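## Task

Move the tray off the staging bench and set it wholly on the work bench, nothing overhanging. Insert the tray's sample tube (orange dot on the cap) into the centre hole of one adapter in the centrifuge rotor, and the water blank (white dot) into the centre hole of the adapter directly across from it. Each tube must be pushed fully down and each rotor bucket must hang vertically. A tube reaching the floor is an immediate failure. The bottles on the tray must still be upright in it at the end. Any number of robots may be used. Finish by releasing everything and backing away; a robot that topples or is left leaning means failure, and anything that stays in place only because a robot holds it does not count.

## Robot and tools

Robots: two identical Hello Robot Stretch 4 units, r1 and r2. Each has an omni-wheel base, a lift on a vertical mast, one arm that telescopes forward, a three-joint wrist (yaw, pitch, roll) and a two-finger gripper. Cameras per robot: rX_head_camera, rX_head_left_camera, rX_head_right_camera, rX_wrist_camera. Robots are about 1.6 m tall; the base rim lies within 0.23 m of the base origin. The robots act independently, so one stalling does not pause the other. Occasionally a loose object may get nudged by something.

Frames: each robot's base frame sits on the floor below the base centre, x forward, y left, z up. hand_pose is in this frame (a point between the open fingertips) and may be slightly wrong. The odometry frame is the base frame where the scene began. Each robot reports only in its own frames, so relative positions between robots must be judged from images, lidar_m and wrist_depth_mm.

execute_actions: argument "actions" is a list with exactly one action (or empty, which just reports state and pictures). The action is an object keyed by "r1" and/or "r2". Per robot you may give "base", "joints", or both, plus optional "pace" and "contact_limits"; or only {"end_of_arm": "enable_torque"}, which re-powers wrist/gripper motors that shut off. All listed motions start at once.
- "base" holds exactly one relative move from the current spot: translate_m (metres, forward +, -2 to 2), strafe_m (metres, left +, -2 to 2), or rotate_rad (radians, counter-clockwise +, -3.2 to 3.2).
- "joints" holds absolute targets by name: lift_m 0 to 1.2; arm_m 0 to 0.55 (extension); wrist_yaw_rad -1.134 to 4.276 (0 points forward, + turns left, 3.14 folded back, over 3.4 the arm may block); wrist_pitch_rad -1.117 to 4.259 (0 level, 1.57 pointing down); wrist_roll_rad -1.117 to 4.259 (0 fingers level, + turns clockwise viewed from behind); gripper_m -0.038 to 0.141 (fingertip gap in metres; negative squeezes the tips together). Done tolerances: 0.004 for lift, arm, gripper; 0.02 yaw and roll; 0.05 pitch. Targets outside a joint range get clipped and reported; any other bad value or unknown key rejects the whole call.
- "pace": "slow", "default", "fast", "max" (base up to 0.1/0.3/0.4/0.6 m/s and 1/2/3/4 rad/s; slower when the lift is above 0.2, down to 0.3 m/s and 1 rad/s at 1.2).
- "contact_limits": {"arm_m": v}, v from 0 (gentlest) to 0.75 (firmest), default 0.5; the arm stops on contact at that force.
A joint, base or robot omitted from an action may keep pushing toward an earlier target without showing it. "cameras" picks image sources (omitted/null/["all"] = all, [] = none). If a result reports a stop, further motion calls in that same reply are skipped.

wait: {"seconds": 0 to 10}; commands nothing and returns state and pictures.
zoom_image: {"camera": name, "region": [x0, y0, x1, y1]} in pixels from the top-left of that camera's latest full image, at most 504 x 504.
finished_scene: {"scene": n}; ends the current scene irrevocably and reports success, then gives the next task. Replying without any tool call ends everything.

Reading results: base_status and joint_status tell how each motion ended: "done" (for the base this only means the wheels turned fully, slip included), "off_target", "contact_stop_at_<key>" (part goes slack; a loaded lift may sag, wheels may roll), "limit_stop_at_<name>", "time_out", "torque_fault" (wrist motor went limp; send enable_torque). limit_stop_at_tilt means a lean over 6 degrees; lift, arm and wheels go slack until it eases. limit_stop_at_own_body means a joint nearly hit the robot itself; likely with pitch below -0.2 and roll below -0.4 or above 4. on_its_own covers things not commanded this call; "held at" shows a target, not a position. base_odometry is wheel-based; if turned_by_wheels and turned_by_imu disagree by over ~0.1 rad the heading is off by about their difference. base_tilt is in degrees (forward, right positive) with a fixed bias up to ~1.5. motor_effort is percent of max, + toward higher values, peak in brackets; wheel + means turning right. lidar_m: 12 ranges in metres, sector 1 ahead then counter-clockwise (4 left, 7 behind, 10 right), "-" for nothing or closer than 0.25; misses glass, thin legs. wrist_depth_mm: 7x7 grid of median depths 100 to 2000 mm. Camera calibration gives K, distortion and T_world_to_cam, where world is the carrying robot's base frame.

Gripping: command a gap smaller than the object; a lower value grips harder and pulls it toward the wrist. The gripper reading does not prove a hold; a firm grip shows as a gripper effort change. If the tips jam on a surface, raise the lift. Start-of-scene unfold: lift_m 0.4 with wrist_yaw_rad 0 together.

Avoid: robots pressing against each other (can fail the run; no state line reports it, and creeping a base into another robot presses hard); driving or turning with over 1 kg held and arm_m above 0.2, especially fast; strong pushes with a high gripper; shared carrying, since base travel can differ up to ~3 cm per metre; drops, slams and hard pushes. The simulation keeps running while you compose a reply, with robots holding the last command.

Each tool is called after "Emit:" as name(argument=value, ...) on one line, values as JSON.

## Session

Emit:
execute_actions(actions=[])

Scene clock: 0.00 s.
r1.base_odometry: x=+0.000 y=+0.000 heading=+0.000 (m, m, rad; r1's odometry frame)
r1.turned_by_wheels: +0.000 (rad since the last result)
r1.turned_by_imu: +0.000 (rad since the last result)
r1.base_tilt: forward=+0.2 right=+0.4 (deg)
r1.lidar_m: 1.48 1.92 2.46 0.95 0.70 0.68 0.74 1.03 3.18 1.82 1.62 2.95
r1.base_status: not commanded
r1.joint_positions: lift_m=+0.134 arm_m=+0.003 wrist_yaw_rad=+3.085 wrist_pitch_rad=-0.012 wrist_roll_rad=-0.019 gripper_m=+0.057
r1.joint_status: not commanded
r1.motor_effort: lift_m=+20 arm_m=-1 wrist_yaw_rad=+0 wrist_pitch_rad=-6 wrist_roll_rad=+0 gripper_m=+0 wheel_0=+0 wheel_1=+0 wheel_2=+0 (%)
r1.hand_pose: x=-0.1096 y=+0.1035 z=+0.3154 quat_wxyz=(+0.028, +0.006, -0.010, +1.000) (m; r1's base frame)
r1.wrist_depth_mm: 128 139 946 854 768 707 654 / 113 139 931 854 768 699 647 / 119 139 917 842 778 707 647 / 136 204 931 842 768 699 654 / 1255 1078 931 842 768 699 647 / 1160 1042 201 854 200 699 654 / 820 732 831 469 750 691 647
r2.base_odometry: x=+0.000 y=+0.000 heading=+0.000 (m, m, rad; r2's odometry frame)
r2.turned_by_wheels: +0.000 (rad since the last result)
r2.turned_by_imu: +0.000 (rad since the last result)
r2.base_tilt: forward=+0.4 right=-0.3 (deg)
r2.lidar_m: 2.92 1.55 1.90 2.12 1.10 0.90 0.90 1.02 1.59 4.11 1.35 1.25
r2.base_status: not commanded
r2.joint_positions: lift_m=+0.272 arm_m=-0.001 wrist_yaw_rad=+3.050 wrist_pitch_rad=-0.009 wrist_roll_rad=+0.012 gripper_m=+0.057
r2.joint_status: not commanded
r2.motor_effort: lift_m=+19 arm_m=-1 wrist_yaw_rad=+2 wrist_pitch_rad=-7 wrist_roll_rad=+1 gripper_m=-4 wheel_0=+0 wheel_1=+0 wheel_2=-1 (%)
r2.hand_pose: x=-0.1097 y=+0.1134 z=+0.4529 quat_wxyz=(+0.046, +0.005, +0.006, +0.999) (m; r2's base frame)
r2.wrist_depth_mm: - 138 1025 1008 976 946 917 / - 121 184 991 960 946 931 / 105 136 194 1008 976 946 917 / 139 149 1025 1008 976 976 917 / 1118 1078 1060 1008 991 946 931 / 1118 1098 196 1008 193 960 931 / 991 946 1008 - 976 931 931
pictures: r1_head_camera, r1_head_left_camera, r1_head_right_camera, r1_wrist_camera, r2_head_camera, r2_head_left_camera, r2_head_right_camera, r2_wrist_camera
Images, in order (width x height): r1_head_camera 420x560, r1_head_left_camera 420x672, r1_head_right_camera 420x672, r1_wrist_camera 616x392, r2_head_camera 420x560, r2_head_left_camera 420x672, r2_head_right_camera 420x672, r2_wrist_camera 616x392.

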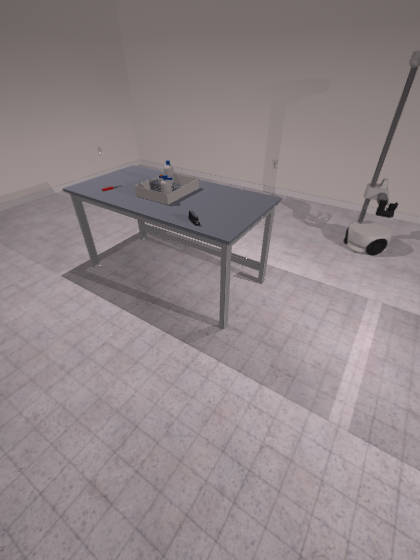

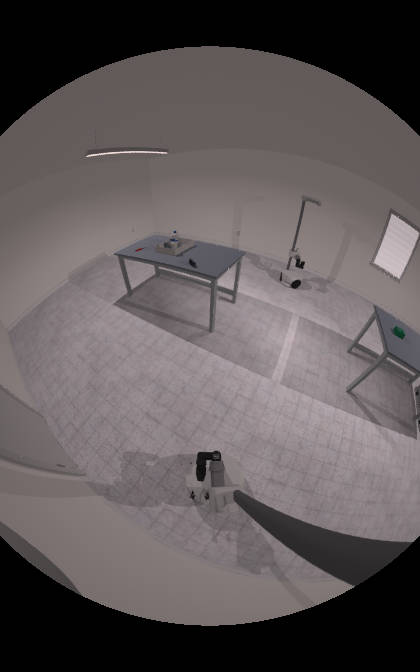

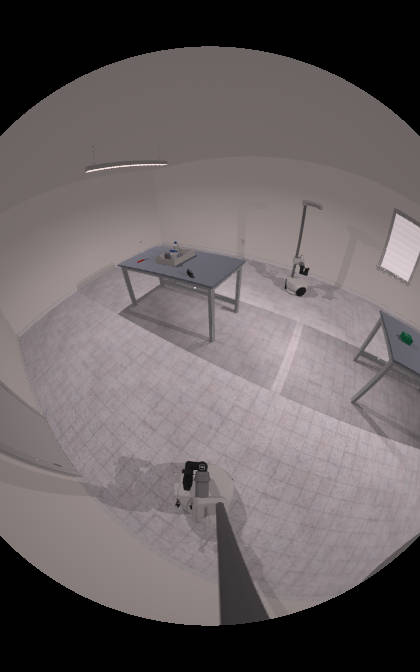

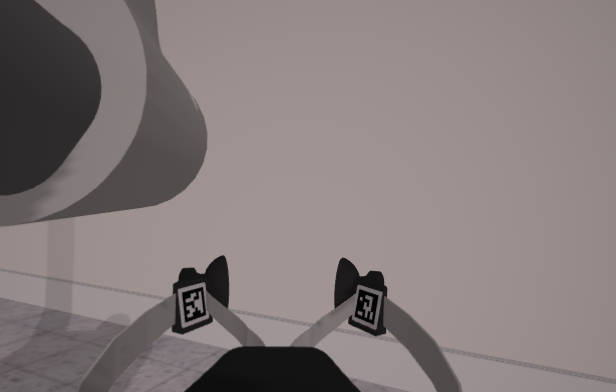

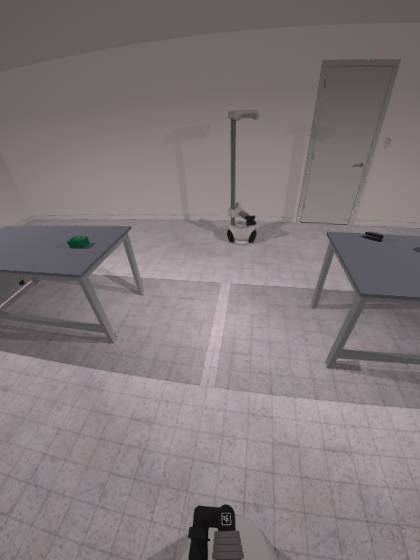

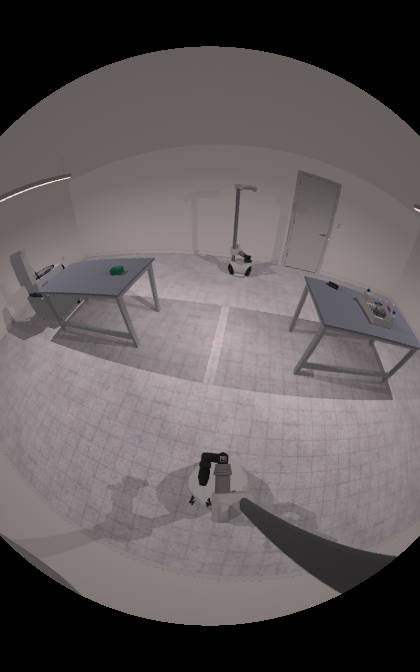

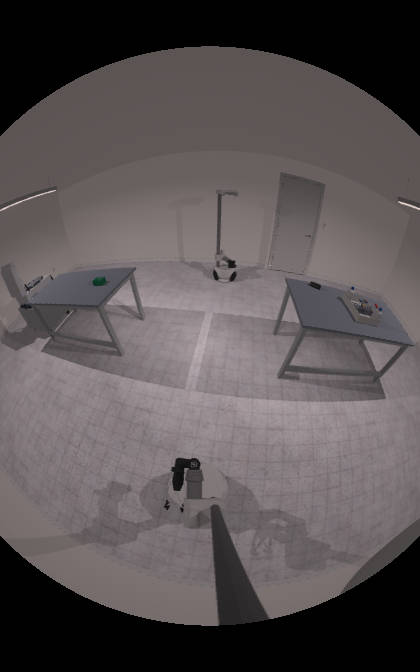

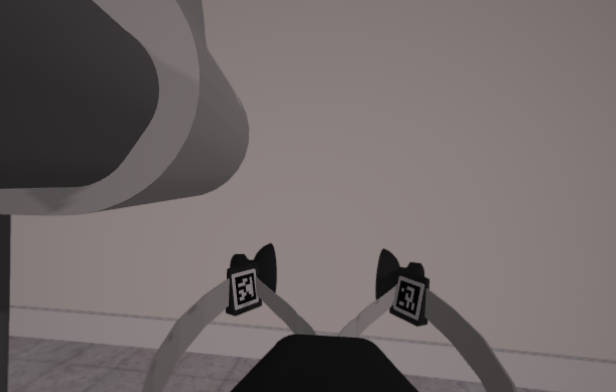

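Emit:
zoom_image(camera="r1_head_camera", region=[90, 140, 230, 240])

Emit:
zoom_image(camera="r2_head_left_camera", region=[0, 230, 160, 350])

Emit:
zoom_image(camera="r2_head_right_camera", region=[300, 260, 420, 350])

Region (90, 140, 230, 240) of r1_head_camera's 420x560 image, scaled by 3.600, with more detail than that image has; it fills the top 360 rows of this view, and the rest is white.

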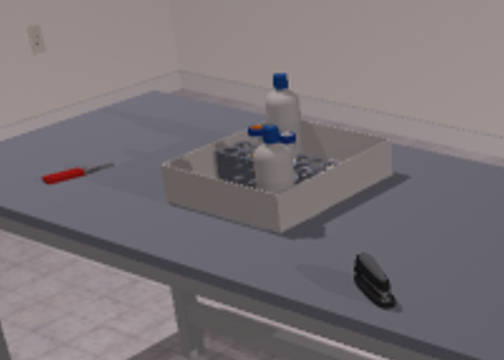

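Region (0, 230, 160, 350) of r2_head_left_camera's 420x672 image, scaled by 3.150, with more detail than that image has; it fills the top 378 rows of this view, and the rest is white.

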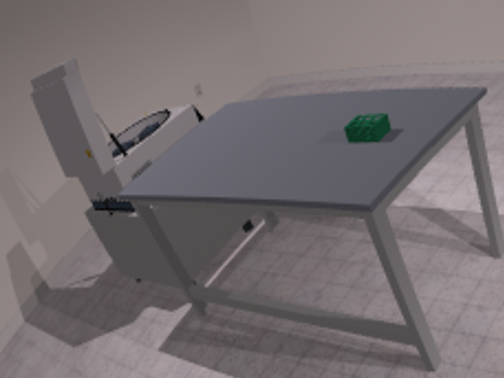

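Region (300, 260, 420, 350) of r2_head_right_camera's 420x672 image, scaled by 4.200, with more detail than that image has; it fills the top 378 rows of this view, and the rest is white.

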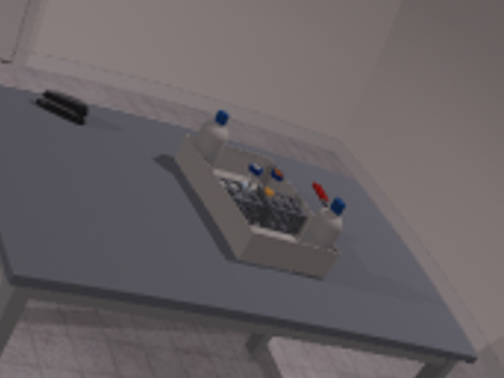

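Emit:
execute_actions(actions=[{"r1":{"base":{"rotate_rad":-0.533},"pace":"fast"},"r2":{"base":{"rotate_rad":-0.17},"pace":"fast"}}], cameras=[])

Emit:
execute_actions(actions=[{"r1":{"base":{"strafe_m":1.45},"joints":{"lift_m":1.0,"wrist_yaw_rad":0},"pace":"fast"},"r2":{"base":{"strafe_m":-1.45},"joints":{"lift_m":1.0,"wrist_yaw_rad":0},"pace":"fast"}}], cameras=[])

Emit:
execute_actions(actions=[{"r1":{"base":{"translate_m":0.85},"joints":{"wrist_pitch_rad":1.57,"gripper_m":0.08},"pace":"fast"},"r2":{"base":{"translate_m":0.6},"joints":{"wrist_pitch_rad":1.57,"gripper_m":0.08},"pace":"fast"}}], cameras=["r1_head_camera","r2_head_camera","r1_wrist_camera"])

Scene clock: 6.90 s.
r1.base_odometry: x=+0.000 y=+0.000 heading=-0.533 (m, m, rad; r1's odometry frame)
r1.turned_by_wheels: -0.533 (rad since the last result)
r1.turned_by_imu: -0.536 (rad since the last result)
r1.base_tilt: forward=+0.2 right=+0.4 (deg)
r1.lidar_m: 2.94 1.49 1.86 2.55 0.97 0.71 0.68 0.72 1.05 3.01 1.78 1.61
r1.base_status: done
r1.joint_positions: lift_m=+0.134 arm_m=+0.003 wrist_yaw_rad=+3.085 wrist_pitch_rad=-0.012 wrist_roll_rad=-0.019 gripper_m=+0.057
r1.joint_status: not commanded
r1.motor_effort: lift_m=+20(20) arm_m=+0(0) wrist_yaw_rad=+1(1) wrist_pitch_rad=-6(6) wrist_roll_rad=+0(0) gripper_m=-4(1) wheel_0=+1(9) wheel_1=+0(7) wheel_2=+1(8) (%)
r1.hand_pose: x=-0.1096 y=+0.1035 z=+0.3154 quat_wxyz=(+0.028, +0.006, -0.010, +1.000) (m; r1's base frame)
r1.wrist_depth_mm: 128 139 820 842 866 878 878 / 113 139 831 842 842 878 891 / 119 139 820 842 866 891 891 / 136 203 831 842 854 878 891 / 788 809 831 842 866 878 891 / 788 798 201 842 199 891 904 / 768 732 809 473 798 866 878
r2.base_odometry: x=+0.000 y=+0.000 heading=-0.170 (m, m, rad; r2's odometry frame)
r2.turned_by_wheels: -0.170 (rad since the last result)
r2.turned_by_imu: -0.166 (rad since the last result)
r2.base_tilt: forward=+0.2 right=-0.2 (deg)
r2.lidar_m: 2.90 1.53 1.52 3.49 1.30 0.94 0.91 0.94 1.28 3.62 1.54 1.23
r2.base_status: done
r2.joint_positions: lift_m=+0.272 arm_m=-0.001 wrist_yaw_rad=+3.050 wrist_pitch_rad=-0.009 wrist_roll_rad=+0.012 gripper_m=+0.057
r2.joint_status: not commanded
r2.motor_effort: lift_m=+19(19) arm_m=-1(1) wrist_yaw_rad=+2(2) wrist_pitch_rad=-7(8) wrist_roll_rad=+1(1) gripper_m=-4(2) wheel_0=+1(1) wheel_1=+2(8) wheel_2=+1(6) (%)
r2.hand_pose: x=-0.1097 y=+0.1134 z=+0.4529 quat_wxyz=(+0.046, +0.005, +0.006, +0.999) (m; r2's base frame)
r2.wrist_depth_mm: - 138 991 1025 991 1025 1042 / - 121 184 1008 1025 1025 1025 / 105 136 195 1025 1025 1025 1060 / 139 149 1008 1008 1025 1060 1042 / 1008 1008 1025 1042 1025 1042 1042 / 1008 1025 196 1025 193 1060 1042 / 991 931 1008 - 1042 991 1060
pictures: none
No camera images: the call's "cameras" was empty. Leave "cameras" out to get every camera's image.

Scene clock: 11.77 s.
r1.base_odometry: x=+0.737 y=+1.249 heading=-0.533 (m, m, rad; r1's odometry frame)
r1.turned_by_wheels: +0.000 (rad since the last result)
r1.turned_by_imu: -0.004 (rad since the last result)
r1.base_tilt: forward=+0.2 right=+0.3 (deg)
r1.lidar_m: 1.30 1.36 2.90 2.44 0.97 0.64 0.61 0.67 0.98 2.91 2.75 1.37
r1.base_status: done
r1.joint_positions: lift_m=+1.000 arm_m=+0.003 wrist_yaw_rad=+0.000 wrist_pitch_rad=-0.012 wrist_roll_rad=-0.019 gripper_m=+0.057
r1.joint_status: all done
r1.motor_effort: lift_m=+22(24) arm_m=+0(0) wrist_yaw_rad=+0(4) wrist_pitch_rad=-6(6) wrist_roll_rad=+0(0) gripper_m=+2(8) wheel_0=+0(8) wheel_1=+0(12) wheel_2=+1(2) (%)
r1.hand_pose: x=+0.4620 y=-0.0874 z=+1.1814 quat_wxyz=(+1.000, -0.010, -0.006, +0.000) (m; r1's base frame)
r1.wrist_depth_mm: - - - - - - - / - - - - - - - / - - - - - - - / - - - - - - - / - - - - - - - / - 1537 202 1366 200 - - / 1118 1098 1138 627 1182 1205 -
r2.base_odometry: x=-0.245 y=-1.429 heading=-0.170 (m, m, rad; r2's odometry frame)
r2.turned_by_wheels: +0.000 (rad since the last result)
r2.turned_by_imu: -0.001 (rad since the last result)
r2.base_tilt: forward=+0.2 right=-0.4 (deg)
r2.lidar_m: 1.05 1.13 2.78 3.50 1.31 0.93 0.90 0.94 1.28 2.67 2.77 1.11
r2.base_status: done
r2.joint_positions: lift_m=+1.000 arm_m=-0.001 wrist_yaw_rad=+0.000 wrist_pitch_rad=-0.009 wrist_roll_rad=+0.012 gripper_m=+0.057
r2.joint_status: all done
r2.motor_effort: lift_m=+21(24) arm_m=-1(1) wrist_yaw_rad=+2(6) wrist_pitch_rad=-8(8) wrist_roll_rad=+0(0) gripper_m=-3(3) wheel_0=-2(5) wheel_1=+1(12) wheel_2=+0(0) (%)
r2.hand_pose: x=+0.4581 y=-0.0874 z=+1.1807 quat_wxyz=(+1.000, +0.006, -0.005, +0.000) (m; r2's base frame)
r2.wrist_depth_mm: - - - - - - - / - - - - - - - / - - - - - - - / - - - - - - - / - - - - - - - / - 1255 196 1160 193 - - / 946 891 904 - 960 904 -
pictures: none
No camera images: the call's "cameras" was empty. Leave "cameras" out to get every camera's image.

Scene clock: 15.60 s.
r1.base_odometry: x=+1.469 y=+0.817 heading=-0.533 (m, m, rad; r1's odometry frame)
r1.turned_by_wheels: +0.000 (rad since the last result)
r1.turned_by_imu: -0.003 (rad since the last result)
r1.base_tilt: forward=+0.2 right=+0.4 (deg)
r1.lidar_m: 0.44 0.50 0.67 2.76 2.13 1.56 1.47 1.54 2.26 2.50 0.65 0.47
r1.base_status: done
r1.joint_positions: lift_m=+1.000 arm_m=+0.003 wrist_yaw_rad=+0.000 wrist_pitch_rad=+1.570 wrist_roll_rad=-0.019 gripper_m=+0.080
r1.joint_status: all done
r1.motor_effort: lift_m=+22(22) arm_m=+0(0) wrist_yaw_rad=+1(0) wrist_pitch_rad=+1(6) wrist_roll_rad=+0(1) gripper_m=-1(0) wheel_0=+1(3) wheel_1=+1(5) wheel_2=+1(11) (%)
r1.hand_pose: x=+0.1738 y=-0.0874 z=+0.8895 quat_wxyz=(+0.707, -0.007, +0.707, +0.007) (m; r1's base frame)
r1.wrist_depth_mm: 1078 1098 1098 1118 1138 1138 1160 / 1098 1098 1118 1118 1138 1138 1160 / 1098 1118 1118 1118 1160 1160 1160 / 1098 1118 1118 1138 1138 1160 1160 / 1098 1118 904 917 1138 1160 1182 / 1098 1118 904 917 198 1160 1182 / 1118 1118 917 150 1160 1160 1182
r2.base_odometry: x=+0.347 y=-1.531 heading=-0.170 (m, m, rad; r2's odometry frame)
r2.turned_by_wheels: +0.000 (rad since the last result)
r2.turned_by_imu: +0.003 (rad since the last result)
r2.base_tilt: forward=+0.1 right=-0.4 (deg)
r2.lidar_m: 0.48 0.49 0.68 2.60 2.17 1.59 1.50 1.57 2.14 2.65 0.67 0.48
r2.base_status: done
r2.joint_positions: lift_m=+1.000 arm_m=-0.001 wrist_yaw_rad=+0.000 wrist_pitch_rad=+1.570 wrist_roll_rad=+0.012 gripper_m=+0.080
r2.joint_status: all done
r2.motor_effort: lift_m=+21(21) arm_m=+0(1) wrist_yaw_rad=+2(2) wrist_pitch_rad=+2(2) wrist_roll_rad=+0(1) gripper_m=-1(2) wheel_0=-1(12) wheel_1=+0(7) wheel_2=+2(10) (%)
r2.hand_pose: x=+0.1699 y=-0.0874 z=+0.8895 quat_wxyz=(+0.708, +0.004, +0.707, -0.004) (m; r2's base frame)
r2.wrist_depth_mm: 1118 1098 1078 1060 1060 1060 878 / 1118 1118 1098 1078 1078 1060 1042 / 1138 1138 1118 1098 1078 1060 1060 / 1160 1118 1138 904 1098 1078 1078 / 1160 1138 917 904 1098 1078 1060 / 1160 1160 198 904 211 1098 1078 / 1182 1160 1138 - 1118 1098 1098
pictures: r1_head_camera, r1_wrist_camera, r2_head_camera
camera_calibration (this result's frames):
r1_wrist_camera: T_world_to_cam=[[0.054296, -0.997049, 0.05427, -0.161385], [-0.998455, -0.0548563, -0.00888785, 0.239587], [0.0118387, -0.0537036, -0.998487, 1.1108], [0, 0, 0, 1]] pos_world=[0.234829, -0.0881118, 1.12001]
Images, in order (width x height): r1_head_camera 420x560, r1_wrist_camera 616x392, r2_head_camera 420x560.

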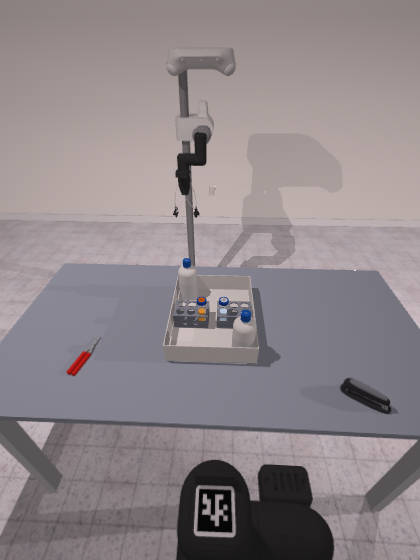

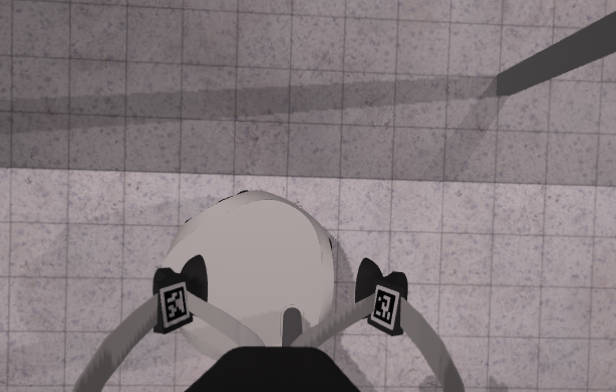

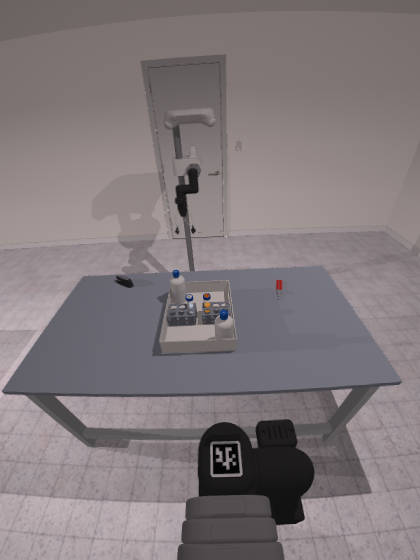

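Emit:
execute_actions(actions=[{"r1":{"base":{"translate_m":0.18},"joints":{"wrist_yaw_rad":1.571,"wrist_roll_rad":0,"lift_m":1.08,"arm_m":0.23},"pace":"fast"},"r2":{"base":{"translate_m":0.18},"joints":{"wrist_yaw_rad":1.571,"wrist_roll_rad":0,"lift_m":1.08,"arm_m":0.2},"pace":"fast"}}], cameras=[])

Emit:
execute_actions(actions=[{"r1":{"base":{"strafe_m":0.03},"pace":"fast"},"r2":{"base":{"strafe_m":0.085},"pace":"fast"}}])

Scene clock: 21.37 s.
r1.base_odometry: x=+1.624 y=+0.726 heading=-0.532 (m, m, rad; r1's odometry frame)
r1.turned_by_wheels: +0.000 (rad since the last result)
r1.turned_by_imu: -0.002 (rad since the last result)
r1.base_tilt: forward=+0.2 right=+0.3 (deg)
r1.lidar_m: 0.28 0.28 0.40 2.78 2.37 1.73 1.67 1.73 2.49 2.44 0.41 0.31
r1.base_status: done
r1.joint_positions: lift_m=+1.080 arm_m=+0.229 wrist_yaw_rad=+1.571 wrist_pitch_rad=+1.570 wrist_roll_rad=+0.000 gripper_m=+0.080
r1.joint_status: all done
r1.motor_effort: lift_m=+22(26) arm_m=+6(6) wrist_yaw_rad=+2(5) wrist_pitch_rad=+0(0) wrist_roll_rad=+0(3) gripper_m=-2(1) wheel_0=+2(4) wheel_1=+0(5) wheel_2=+1(11) (%)
r1.hand_pose: x=+0.4872 y=+0.0002 z=+0.9695 quat_wxyz=(+0.500, -0.500, +0.500, +0.500) (m; r1's base frame)
r1.wrist_depth_mm: 1182 421 424 430 433 436 439 / 1182 424 427 430 430 394 397 / 1182 424 427 433 433 407 436 / 976 427 430 430 436 377 442 / 976 427 430 433 433 394 445 / 1205 427 433 430 198 379 442 / 1182 427 430 151 291 379 394
r2.base_odometry: x=+0.524 y=-1.561 heading=-0.170 (m, m, rad; r2's odometry frame)
r2.turned_by_wheels: +0.000 (rad since the last result)
r2.turned_by_imu: +0.002 (rad since the last result)
r2.base_tilt: forward=+0.2 right=-0.3 (deg)
r2.lidar_m: 0.29 0.32 0.42 2.58 2.41 1.76 1.68 1.74 2.43 2.67 0.44 0.30
r2.base_status: done
r2.joint_positions: lift_m=+1.080 arm_m=+0.199 wrist_yaw_rad=+1.571 wrist_pitch_rad=+1.570 wrist_roll_rad=+0.000 gripper_m=+0.080
r2.joint_status: all done
r2.motor_effort: lift_m=+21(22) arm_m=+5(7) wrist_yaw_rad=+3(9) wrist_pitch_rad=-2(0) wrist_roll_rad=+0(2) gripper_m=-2(2) wheel_0=-1(1) wheel_1=-1(7) wheel_2=+1(10) (%)
r2.hand_pose: x=+0.4574 y=+0.0002 z=+0.9695 quat_wxyz=(+0.500, -0.500, +0.500, +0.500) (m; r2's base frame)
r2.wrist_depth_mm: 1205 1205 421 418 410 387 347 / 1205 1182 427 421 415 407 347 / 1229 991 430 424 415 413 375 / 1229 991 433 424 421 410 353 / 1255 1229 436 430 293 392 357 / 1255 1205 198 436 211 359 362 / 1255 1229 445 - 430 424 421
pictures: none
No camera images: the call's "cameras" was empty. Leave "cameras" out to get every camera's image.

Scene clock: 22.67 s.
r1.base_odometry: x=+1.639 y=+0.752 heading=-0.532 (m, m, rad; r1's odometry frame)
r1.turned_by_wheels: +0.000 (rad since the last result)
r1.turned_by_imu: +0.000 (rad since the last result)
r1.base_tilt: forward=+0.2 right=+0.3 (deg)
r1.lidar_m: 0.25 0.32 0.39 2.76 2.39 1.74 1.65 1.76 2.50 2.47 0.43 0.29
r1.base_status: done
r1.joint_positions: lift_m=+1.080 arm_m=+0.229 wrist_yaw_rad=+1.571 wrist_pitch_rad=+1.570 wrist_roll_rad=+0.000 gripper_m=+0.080
r1.joint_status: not commanded
r1.motor_effort: lift_m=+22(22) arm_m=+6(6) wrist_yaw_rad=+1(2) wrist_pitch_rad=+0(1) wrist_roll_rad=+0(1) gripper_m=-3(5) wheel_0=+2(9) wheel_1=+0(5) wheel_2=+0(1) (%)
r1.hand_pose: x=+0.4872 y=+0.0002 z=+0.9695 quat_wxyz=(+0.500, -0.500, +0.500, +0.500) (m; r1's base frame)
r1.wrist_depth_mm: 1160 424 424 430 433 436 442 / 1182 424 427 430 430 436 442 / 1160 424 427 433 433 407 430 / 976 427 427 433 433 377 442 / 991 427 430 436 436 413 442 / 1182 427 430 436 198 379 445 / 1182 430 433 151 324 407 445
r2.base_odometry: x=+0.538 y=-1.477 heading=-0.170 (m, m, rad; r2's odometry frame)
r2.turned_by_wheels: +0.000 (rad since the last result)
r2.turned_by_imu: +0.001 (rad since the last result)
r2.base_tilt: forward=+0.2 right=-0.5 (deg)
r2.lidar_m: 0.27 0.31 0.43 2.48 2.39 1.74 1.69 1.73 2.41 2.74 0.43 0.32
r2.base_status: done
r2.joint_positions: lift_m=+1.080 arm_m=+0.199 wrist_yaw_rad=+1.571 wrist_pitch_rad=+1.570 wrist_roll_rad=+0.000 gripper_m=+0.080
r2.joint_status: not commanded
r2.motor_effort: lift_m=+21(21) arm_m=+5(5) wrist_yaw_rad=+2(2) wrist_pitch_rad=+0(1) wrist_roll_rad=+0(0) gripper_m=-3(2) wheel_0=+1(12) wheel_1=+0(10) wheel_2=+0(1) (%)
r2.hand_pose: x=+0.4574 y=+0.0002 z=+0.9695 quat_wxyz=(+0.500, -0.500, +0.500, +0.500) (m; r2's base frame)
r2.wrist_depth_mm: 1182 1205 424 418 413 407 404 / 1205 1182 427 421 413 410 407 / 1229 991 430 424 415 407 353 / 1229 1008 433 427 421 413 353 / 1229 1205 433 430 424 418 410 / 1281 1229 197 433 211 387 359 / 1255 1229 445 - 291 389 384
pictures: r1_head_camera, r1_head_left_camera, r1_head_right_camera, r1_wrist_camera, r2_head_camera, r2_head_left_camera, r2_head_right_camera, r2_wrist_camera
camera_calibration (this result's frames):
r1_wrist_camera: T_world_to_cam=[[0.997902, 0.035346, 0.0542456, -0.555337], [0.0358696, -0.999319, -0.00870914, 0.0541686], [0.0539008, 0.0106366, -0.99849, 1.17117], [0, 0, 0, 1]] pos_world=[0.489102, 0.0613034, 1.2]
r2_wrist_camera: T_world_to_cam=[[0.998552, 0.0323909, -0.0429441, -0.404355], [0.0344967, -0.998191, 0.0492382, -0.0159496], [-0.0412716, -0.0506483, -0.997863, 1.21233], [0, 0, 0, 1]] pos_world=[0.454355, 0.0585792, 1.19316]
Images, in order (width x height): r1_head_camera 420x560, r1_head_left_camera 420x672, r1_head_right_camera 420x672, r1_wrist_camera 616x392, r2_head_camera 420x560, r2_head_left_camera 420x672, r2_head_right_camera 420x672, r2_wrist_camera 616x392.

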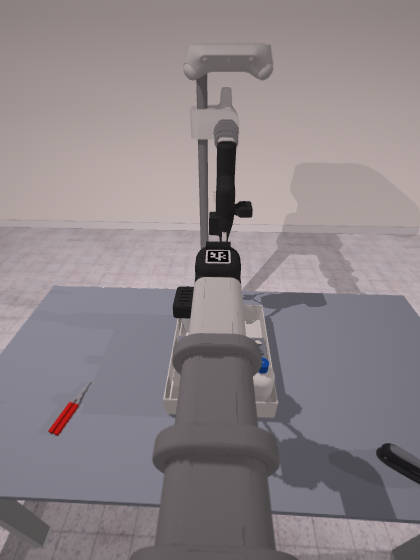

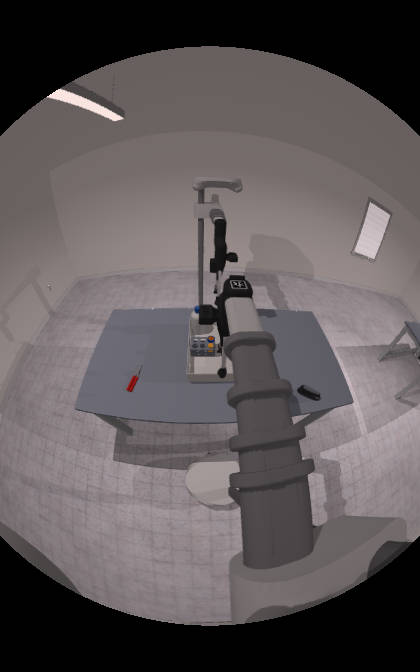

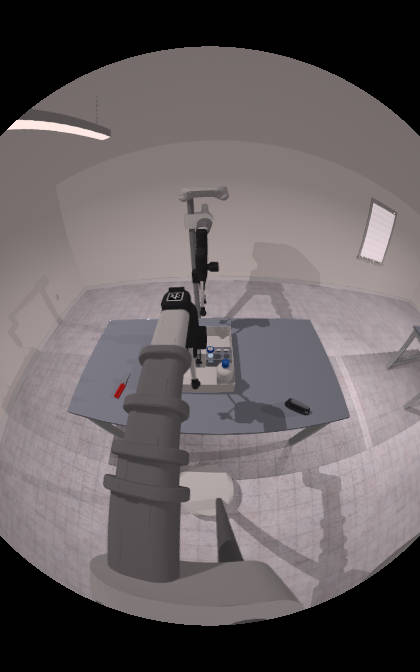

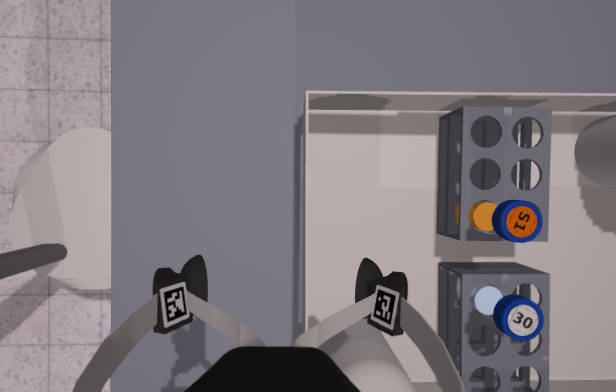

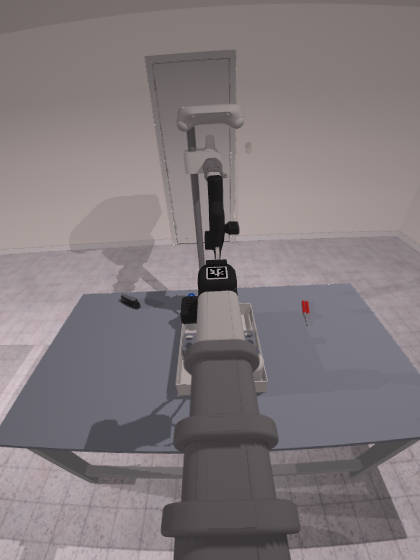

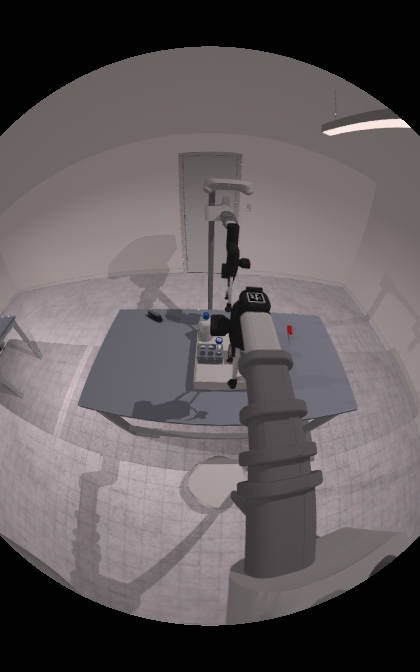

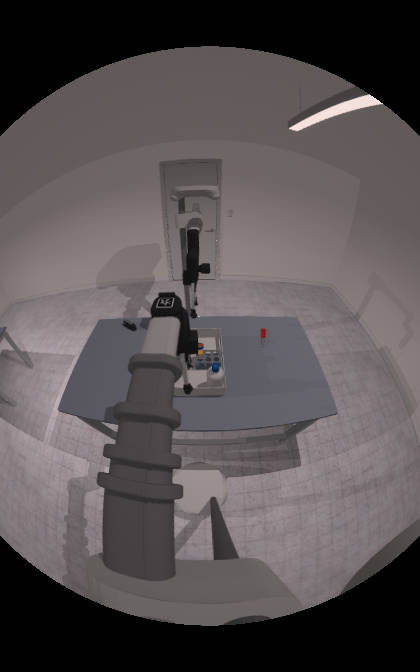

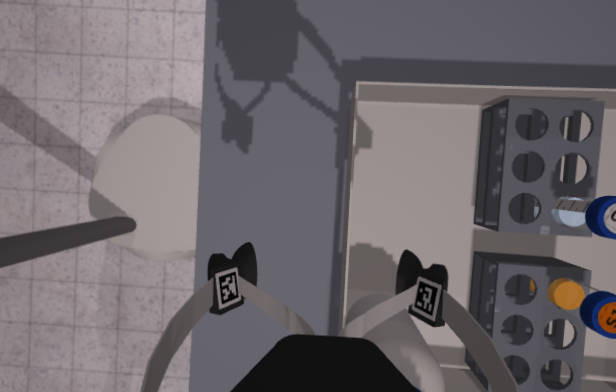

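Emit:
zoom_image(camera="r1_head_camera", region=[0, 270, 420, 560])

Emit:
zoom_image(camera="r2_head_camera", region=[0, 220, 420, 510])

Region (0, 270, 420, 560) of r1_head_camera's 420x560 image, scaled by 1.200, with more detail than that image has; it fills the top 348 rows of this view, and the rest is white.

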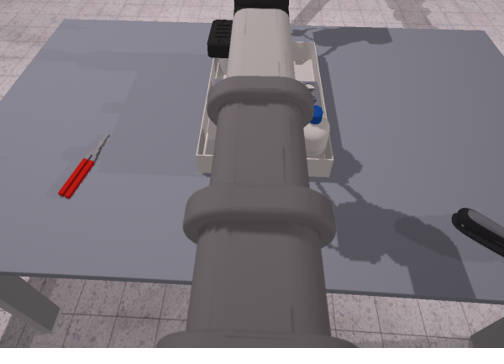

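Region (0, 220, 420, 510) of r2_head_camera's 420x560 image, scaled by 1.200, with more detail than that image has; it fills the top 348 rows of this view, and the rest is white.

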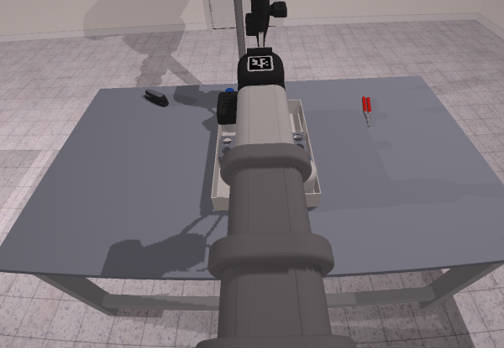

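Emit:
execute_actions(actions=[{"r1":{"base":{"rotate_rad":0.02},"joints":{"arm_m":0.249,"gripper_m":0.05,"lift_m":1.0}},"r2":{"base":{"rotate_rad":-0.027},"joints":{"arm_m":0.226,"gripper_m":0.05}}}], cameras=[])

Emit:
execute_actions(actions=[{"r1":{"base":{"strafe_m":0.01},"joints":{"lift_m":0.96}},"r2":{"base":{"strafe_m":0.022},"joints":{"lift_m":0.96}}}], cameras=["r1_wrist_camera","r2_wrist_camera","r1_head_camera","r2_head_camera"])

Scene clock: 31.67 s.
r1.base_odometry: x=+1.639 y=+0.752 heading=-0.513 (m, m, rad; r1's odometry frame)
r1.turned_by_wheels: +0.020 (rad since the last result)
r1.turned_by_imu: +0.018 (rad since the last result)
r1.base_tilt: forward=+0.2 right=+0.3 (deg)
r1.lidar_m: 0.25 0.28 0.45 2.75 2.35 1.75 1.66 1.77 2.53 2.49 0.40 0.30
r1.base_status: done
r1.joint_positions: lift_m=+1.000 arm_m=+0.248 wrist_yaw_rad=+1.571 wrist_pitch_rad=+1.570 wrist_roll_rad=+0.000 gripper_m=+0.050
r1.joint_status: all done
r1.motor_effort: lift_m=+16(21) arm_m=+6(7) wrist_yaw_rad=+1(1) wrist_pitch_rad=+1(1) wrist_roll_rad=+1(1) gripper_m=-3(1) wheel_0=-1(1) wheel_1=-2(5) wheel_2=-2(2) (%)
r1.hand_pose: x=+0.5062 y=+0.0002 z=+0.8900 quat_wxyz=(+0.500, -0.500, +0.500, +0.500) (m; r1's base frame)
r1.wrist_depth_mm: 1078 343 345 349 351 355 357 / 1078 343 345 347 349 307 359 / 878 343 347 349 353 325 297 / 878 345 349 351 353 327 298 / 831 345 349 351 351 325 236 / 1098 347 196 351 200 349 357 / 1098 347 349 212 353 298 246
r2.base_odometry: x=+0.538 y=-1.477 heading=-0.196 (m, m, rad; r2's odometry frame)
r2.turned_by_wheels: -0.027 (rad since the last result)
r2.turned_by_imu: -0.025 (rad since the last result)
r2.base_tilt: forward=+0.3 right=-0.4 (deg)
r2.lidar_m: 0.28 0.31 0.43 2.48 2.46 1.76 1.66 1.75 2.35 2.75 0.43 0.30
r2.base_status: done
r2.joint_positions: lift_m=+1.080 arm_m=+0.225 wrist_yaw_rad=+1.571 wrist_pitch_rad=+1.570 wrist_roll_rad=+0.000 gripper_m=+0.050
r2.joint_status: all done
r2.motor_effort: lift_m=+21(21) arm_m=+5(5) wrist_yaw_rad=+2(1) wrist_pitch_rad=+0(0) wrist_roll_rad=-1(1) gripper_m=-2(5) wheel_0=+2(7) wheel_1=+2(4) wheel_2=+0(5) (%)
r2.hand_pose: x=+0.4834 y=+0.0002 z=+0.9695 quat_wxyz=(+0.500, -0.500, +0.500, +0.500) (m; r2's base frame)
r2.wrist_depth_mm: 1182 1229 421 418 413 410 404 / 1229 1205 430 421 413 379 379 / 1229 991 430 421 418 404 404 / 1255 991 433 427 418 389 347 / 1229 1205 436 430 418 392 413 / 1229 1205 196 375 191 362 359 / 1281 1255 442 - 300 362 392
pictures: none
No camera images: the call's "cameras" was empty. Leave "cameras" out to get every camera's image.

Scene clock: 33.20 s.
r1.base_odometry: x=+1.644 y=+0.761 heading=-0.513 (m, m, rad; r1's odometry frame)
r1.turned_by_wheels: +0.000 (rad since the last result)
r1.turned_by_imu: -0.001 (rad since the last result)
r1.base_tilt: forward=+0.2 right=+0.4 (deg)
r1.lidar_m: 0.26 0.29 0.43 2.73 2.34 1.75 1.66 1.76 2.49 2.48 0.41 0.28
r1.base_status: done
r1.joint_positions: lift_m=+0.960 arm_m=+0.248 wrist_yaw_rad=+1.571 wrist_pitch_rad=+1.570 wrist_roll_rad=+0.000 gripper_m=+0.050
r1.joint_status: all done
r1.motor_effort: lift_m=+16(15) arm_m=+6(6) wrist_yaw_rad=+0(1) wrist_pitch_rad=+1(1) wrist_roll_rad=+1(0) gripper_m=-5(6) wheel_0=+1(8) wheel_1=+0(5) wheel_2=+0(2) (%)
r1.hand_pose: x=+0.5062 y=+0.0002 z=+0.8500 quat_wxyz=(+0.500, -0.500, +0.500, +0.500) (m; r1's base frame)
r1.wrist_depth_mm: 300 303 306 307 312 315 317 / 303 304 307 309 304 298 259 / 303 304 307 309 312 310 257 / 304 306 309 310 314 310 256 / 304 306 309 310 312 293 255 / 306 307 196 310 200 317 298 / 306 309 310 191 315 289 258
r2.base_odometry: x=+0.543 y=-1.455 heading=-0.196 (m, m, rad; r2's odometry frame)
r2.turned_by_wheels: +0.000 (rad since the last result)
r2.turned_by_imu: +0.001 (rad since the last result)
r2.base_tilt: forward=+0.5 right=-0.3 (deg)
r2.lidar_m: 0.27 0.32 0.42 2.46 2.49 1.76 1.67 1.72 2.36 2.77 0.44 0.31
r2.base_status: done
r2.joint_positions: lift_m=+0.960 arm_m=+0.225 wrist_yaw_rad=+1.571 wrist_pitch_rad=+1.570 wrist_roll_rad=+0.000 gripper_m=+0.050
r2.joint_status: all done
r2.motor_effort: lift_m=+15(21) arm_m=+5(6) wrist_yaw_rad=+1(1) wrist_pitch_rad=+0(1) wrist_roll_rad=+0(0) gripper_m=-5(3) wheel_0=+0(0) wheel_1=+0(8) wheel_2=+0(0) (%)
r2.hand_pose: x=+0.4834 y=+0.0002 z=+0.8500 quat_wxyz=(+0.500, -0.500, +0.500, +0.500) (m; r2's base frame)
r2.wrist_depth_mm: 1078 307 306 301 296 294 291 / 1078 312 307 303 296 289 246 / 1118 314 310 304 300 296 239 / 1118 317 312 309 303 298 239 / 1098 319 314 309 304 300 267 / 1118 322 196 310 191 301 271 / 1138 324 319 - 307 274 272
pictures: r1_head_camera, r1_wrist_camera, r2_head_camera, r2_wrist_camera
camera_calibration (this result's frames):
r1_wrist_camera: T_world_to_cam=[[0.9979, 0.0353838, 0.0542456, -0.56775], [0.0359075, -0.999317, -0.00870902, 0.0524323], [0.0539004, 0.0106386, -0.99849, 1.0508], [0, 0, 0, 1]] pos_world=[0.508036, 0.0613067, 1.08046]
r2_wrist_camera: T_world_to_cam=[[0.998549, 0.0324875, -0.042944, -0.43539], [0.0345931, -0.998188, 0.0492337, -0.0109923], [-0.0412667, -0.0506479, -0.997864, 1.09413], [0, 0, 0, 1]] pos_world=[0.480289, 0.0585877, 1.07364]
Images, in order (width x height): r1_head_camera 420x560, r1_wrist_camera 616x392, r2_head_camera 420x560, r2_wrist_camera 616x392.

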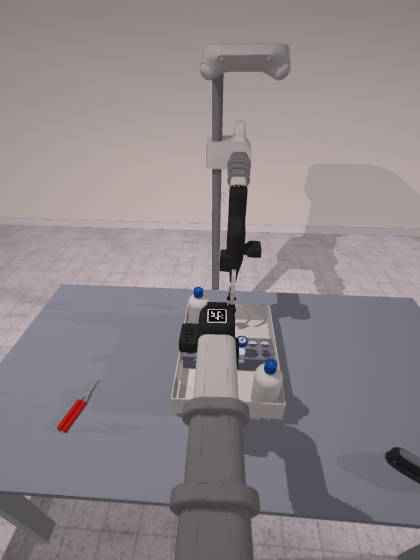

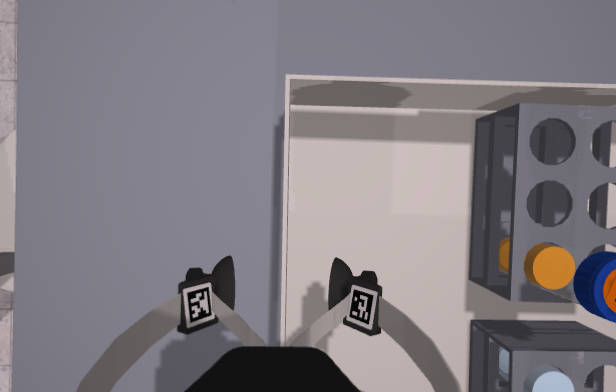

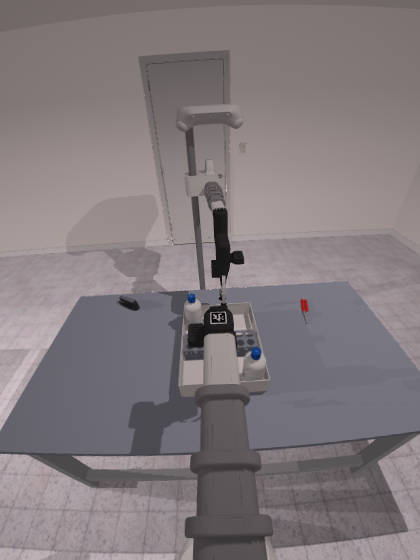

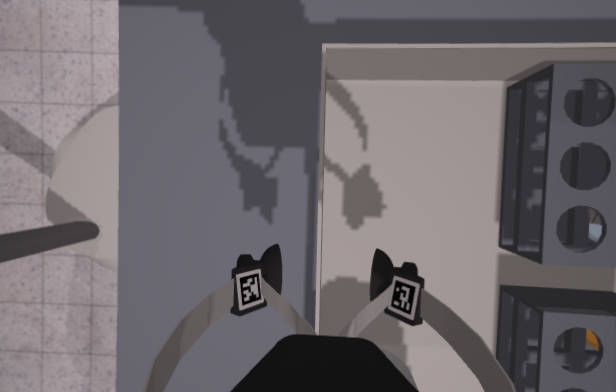

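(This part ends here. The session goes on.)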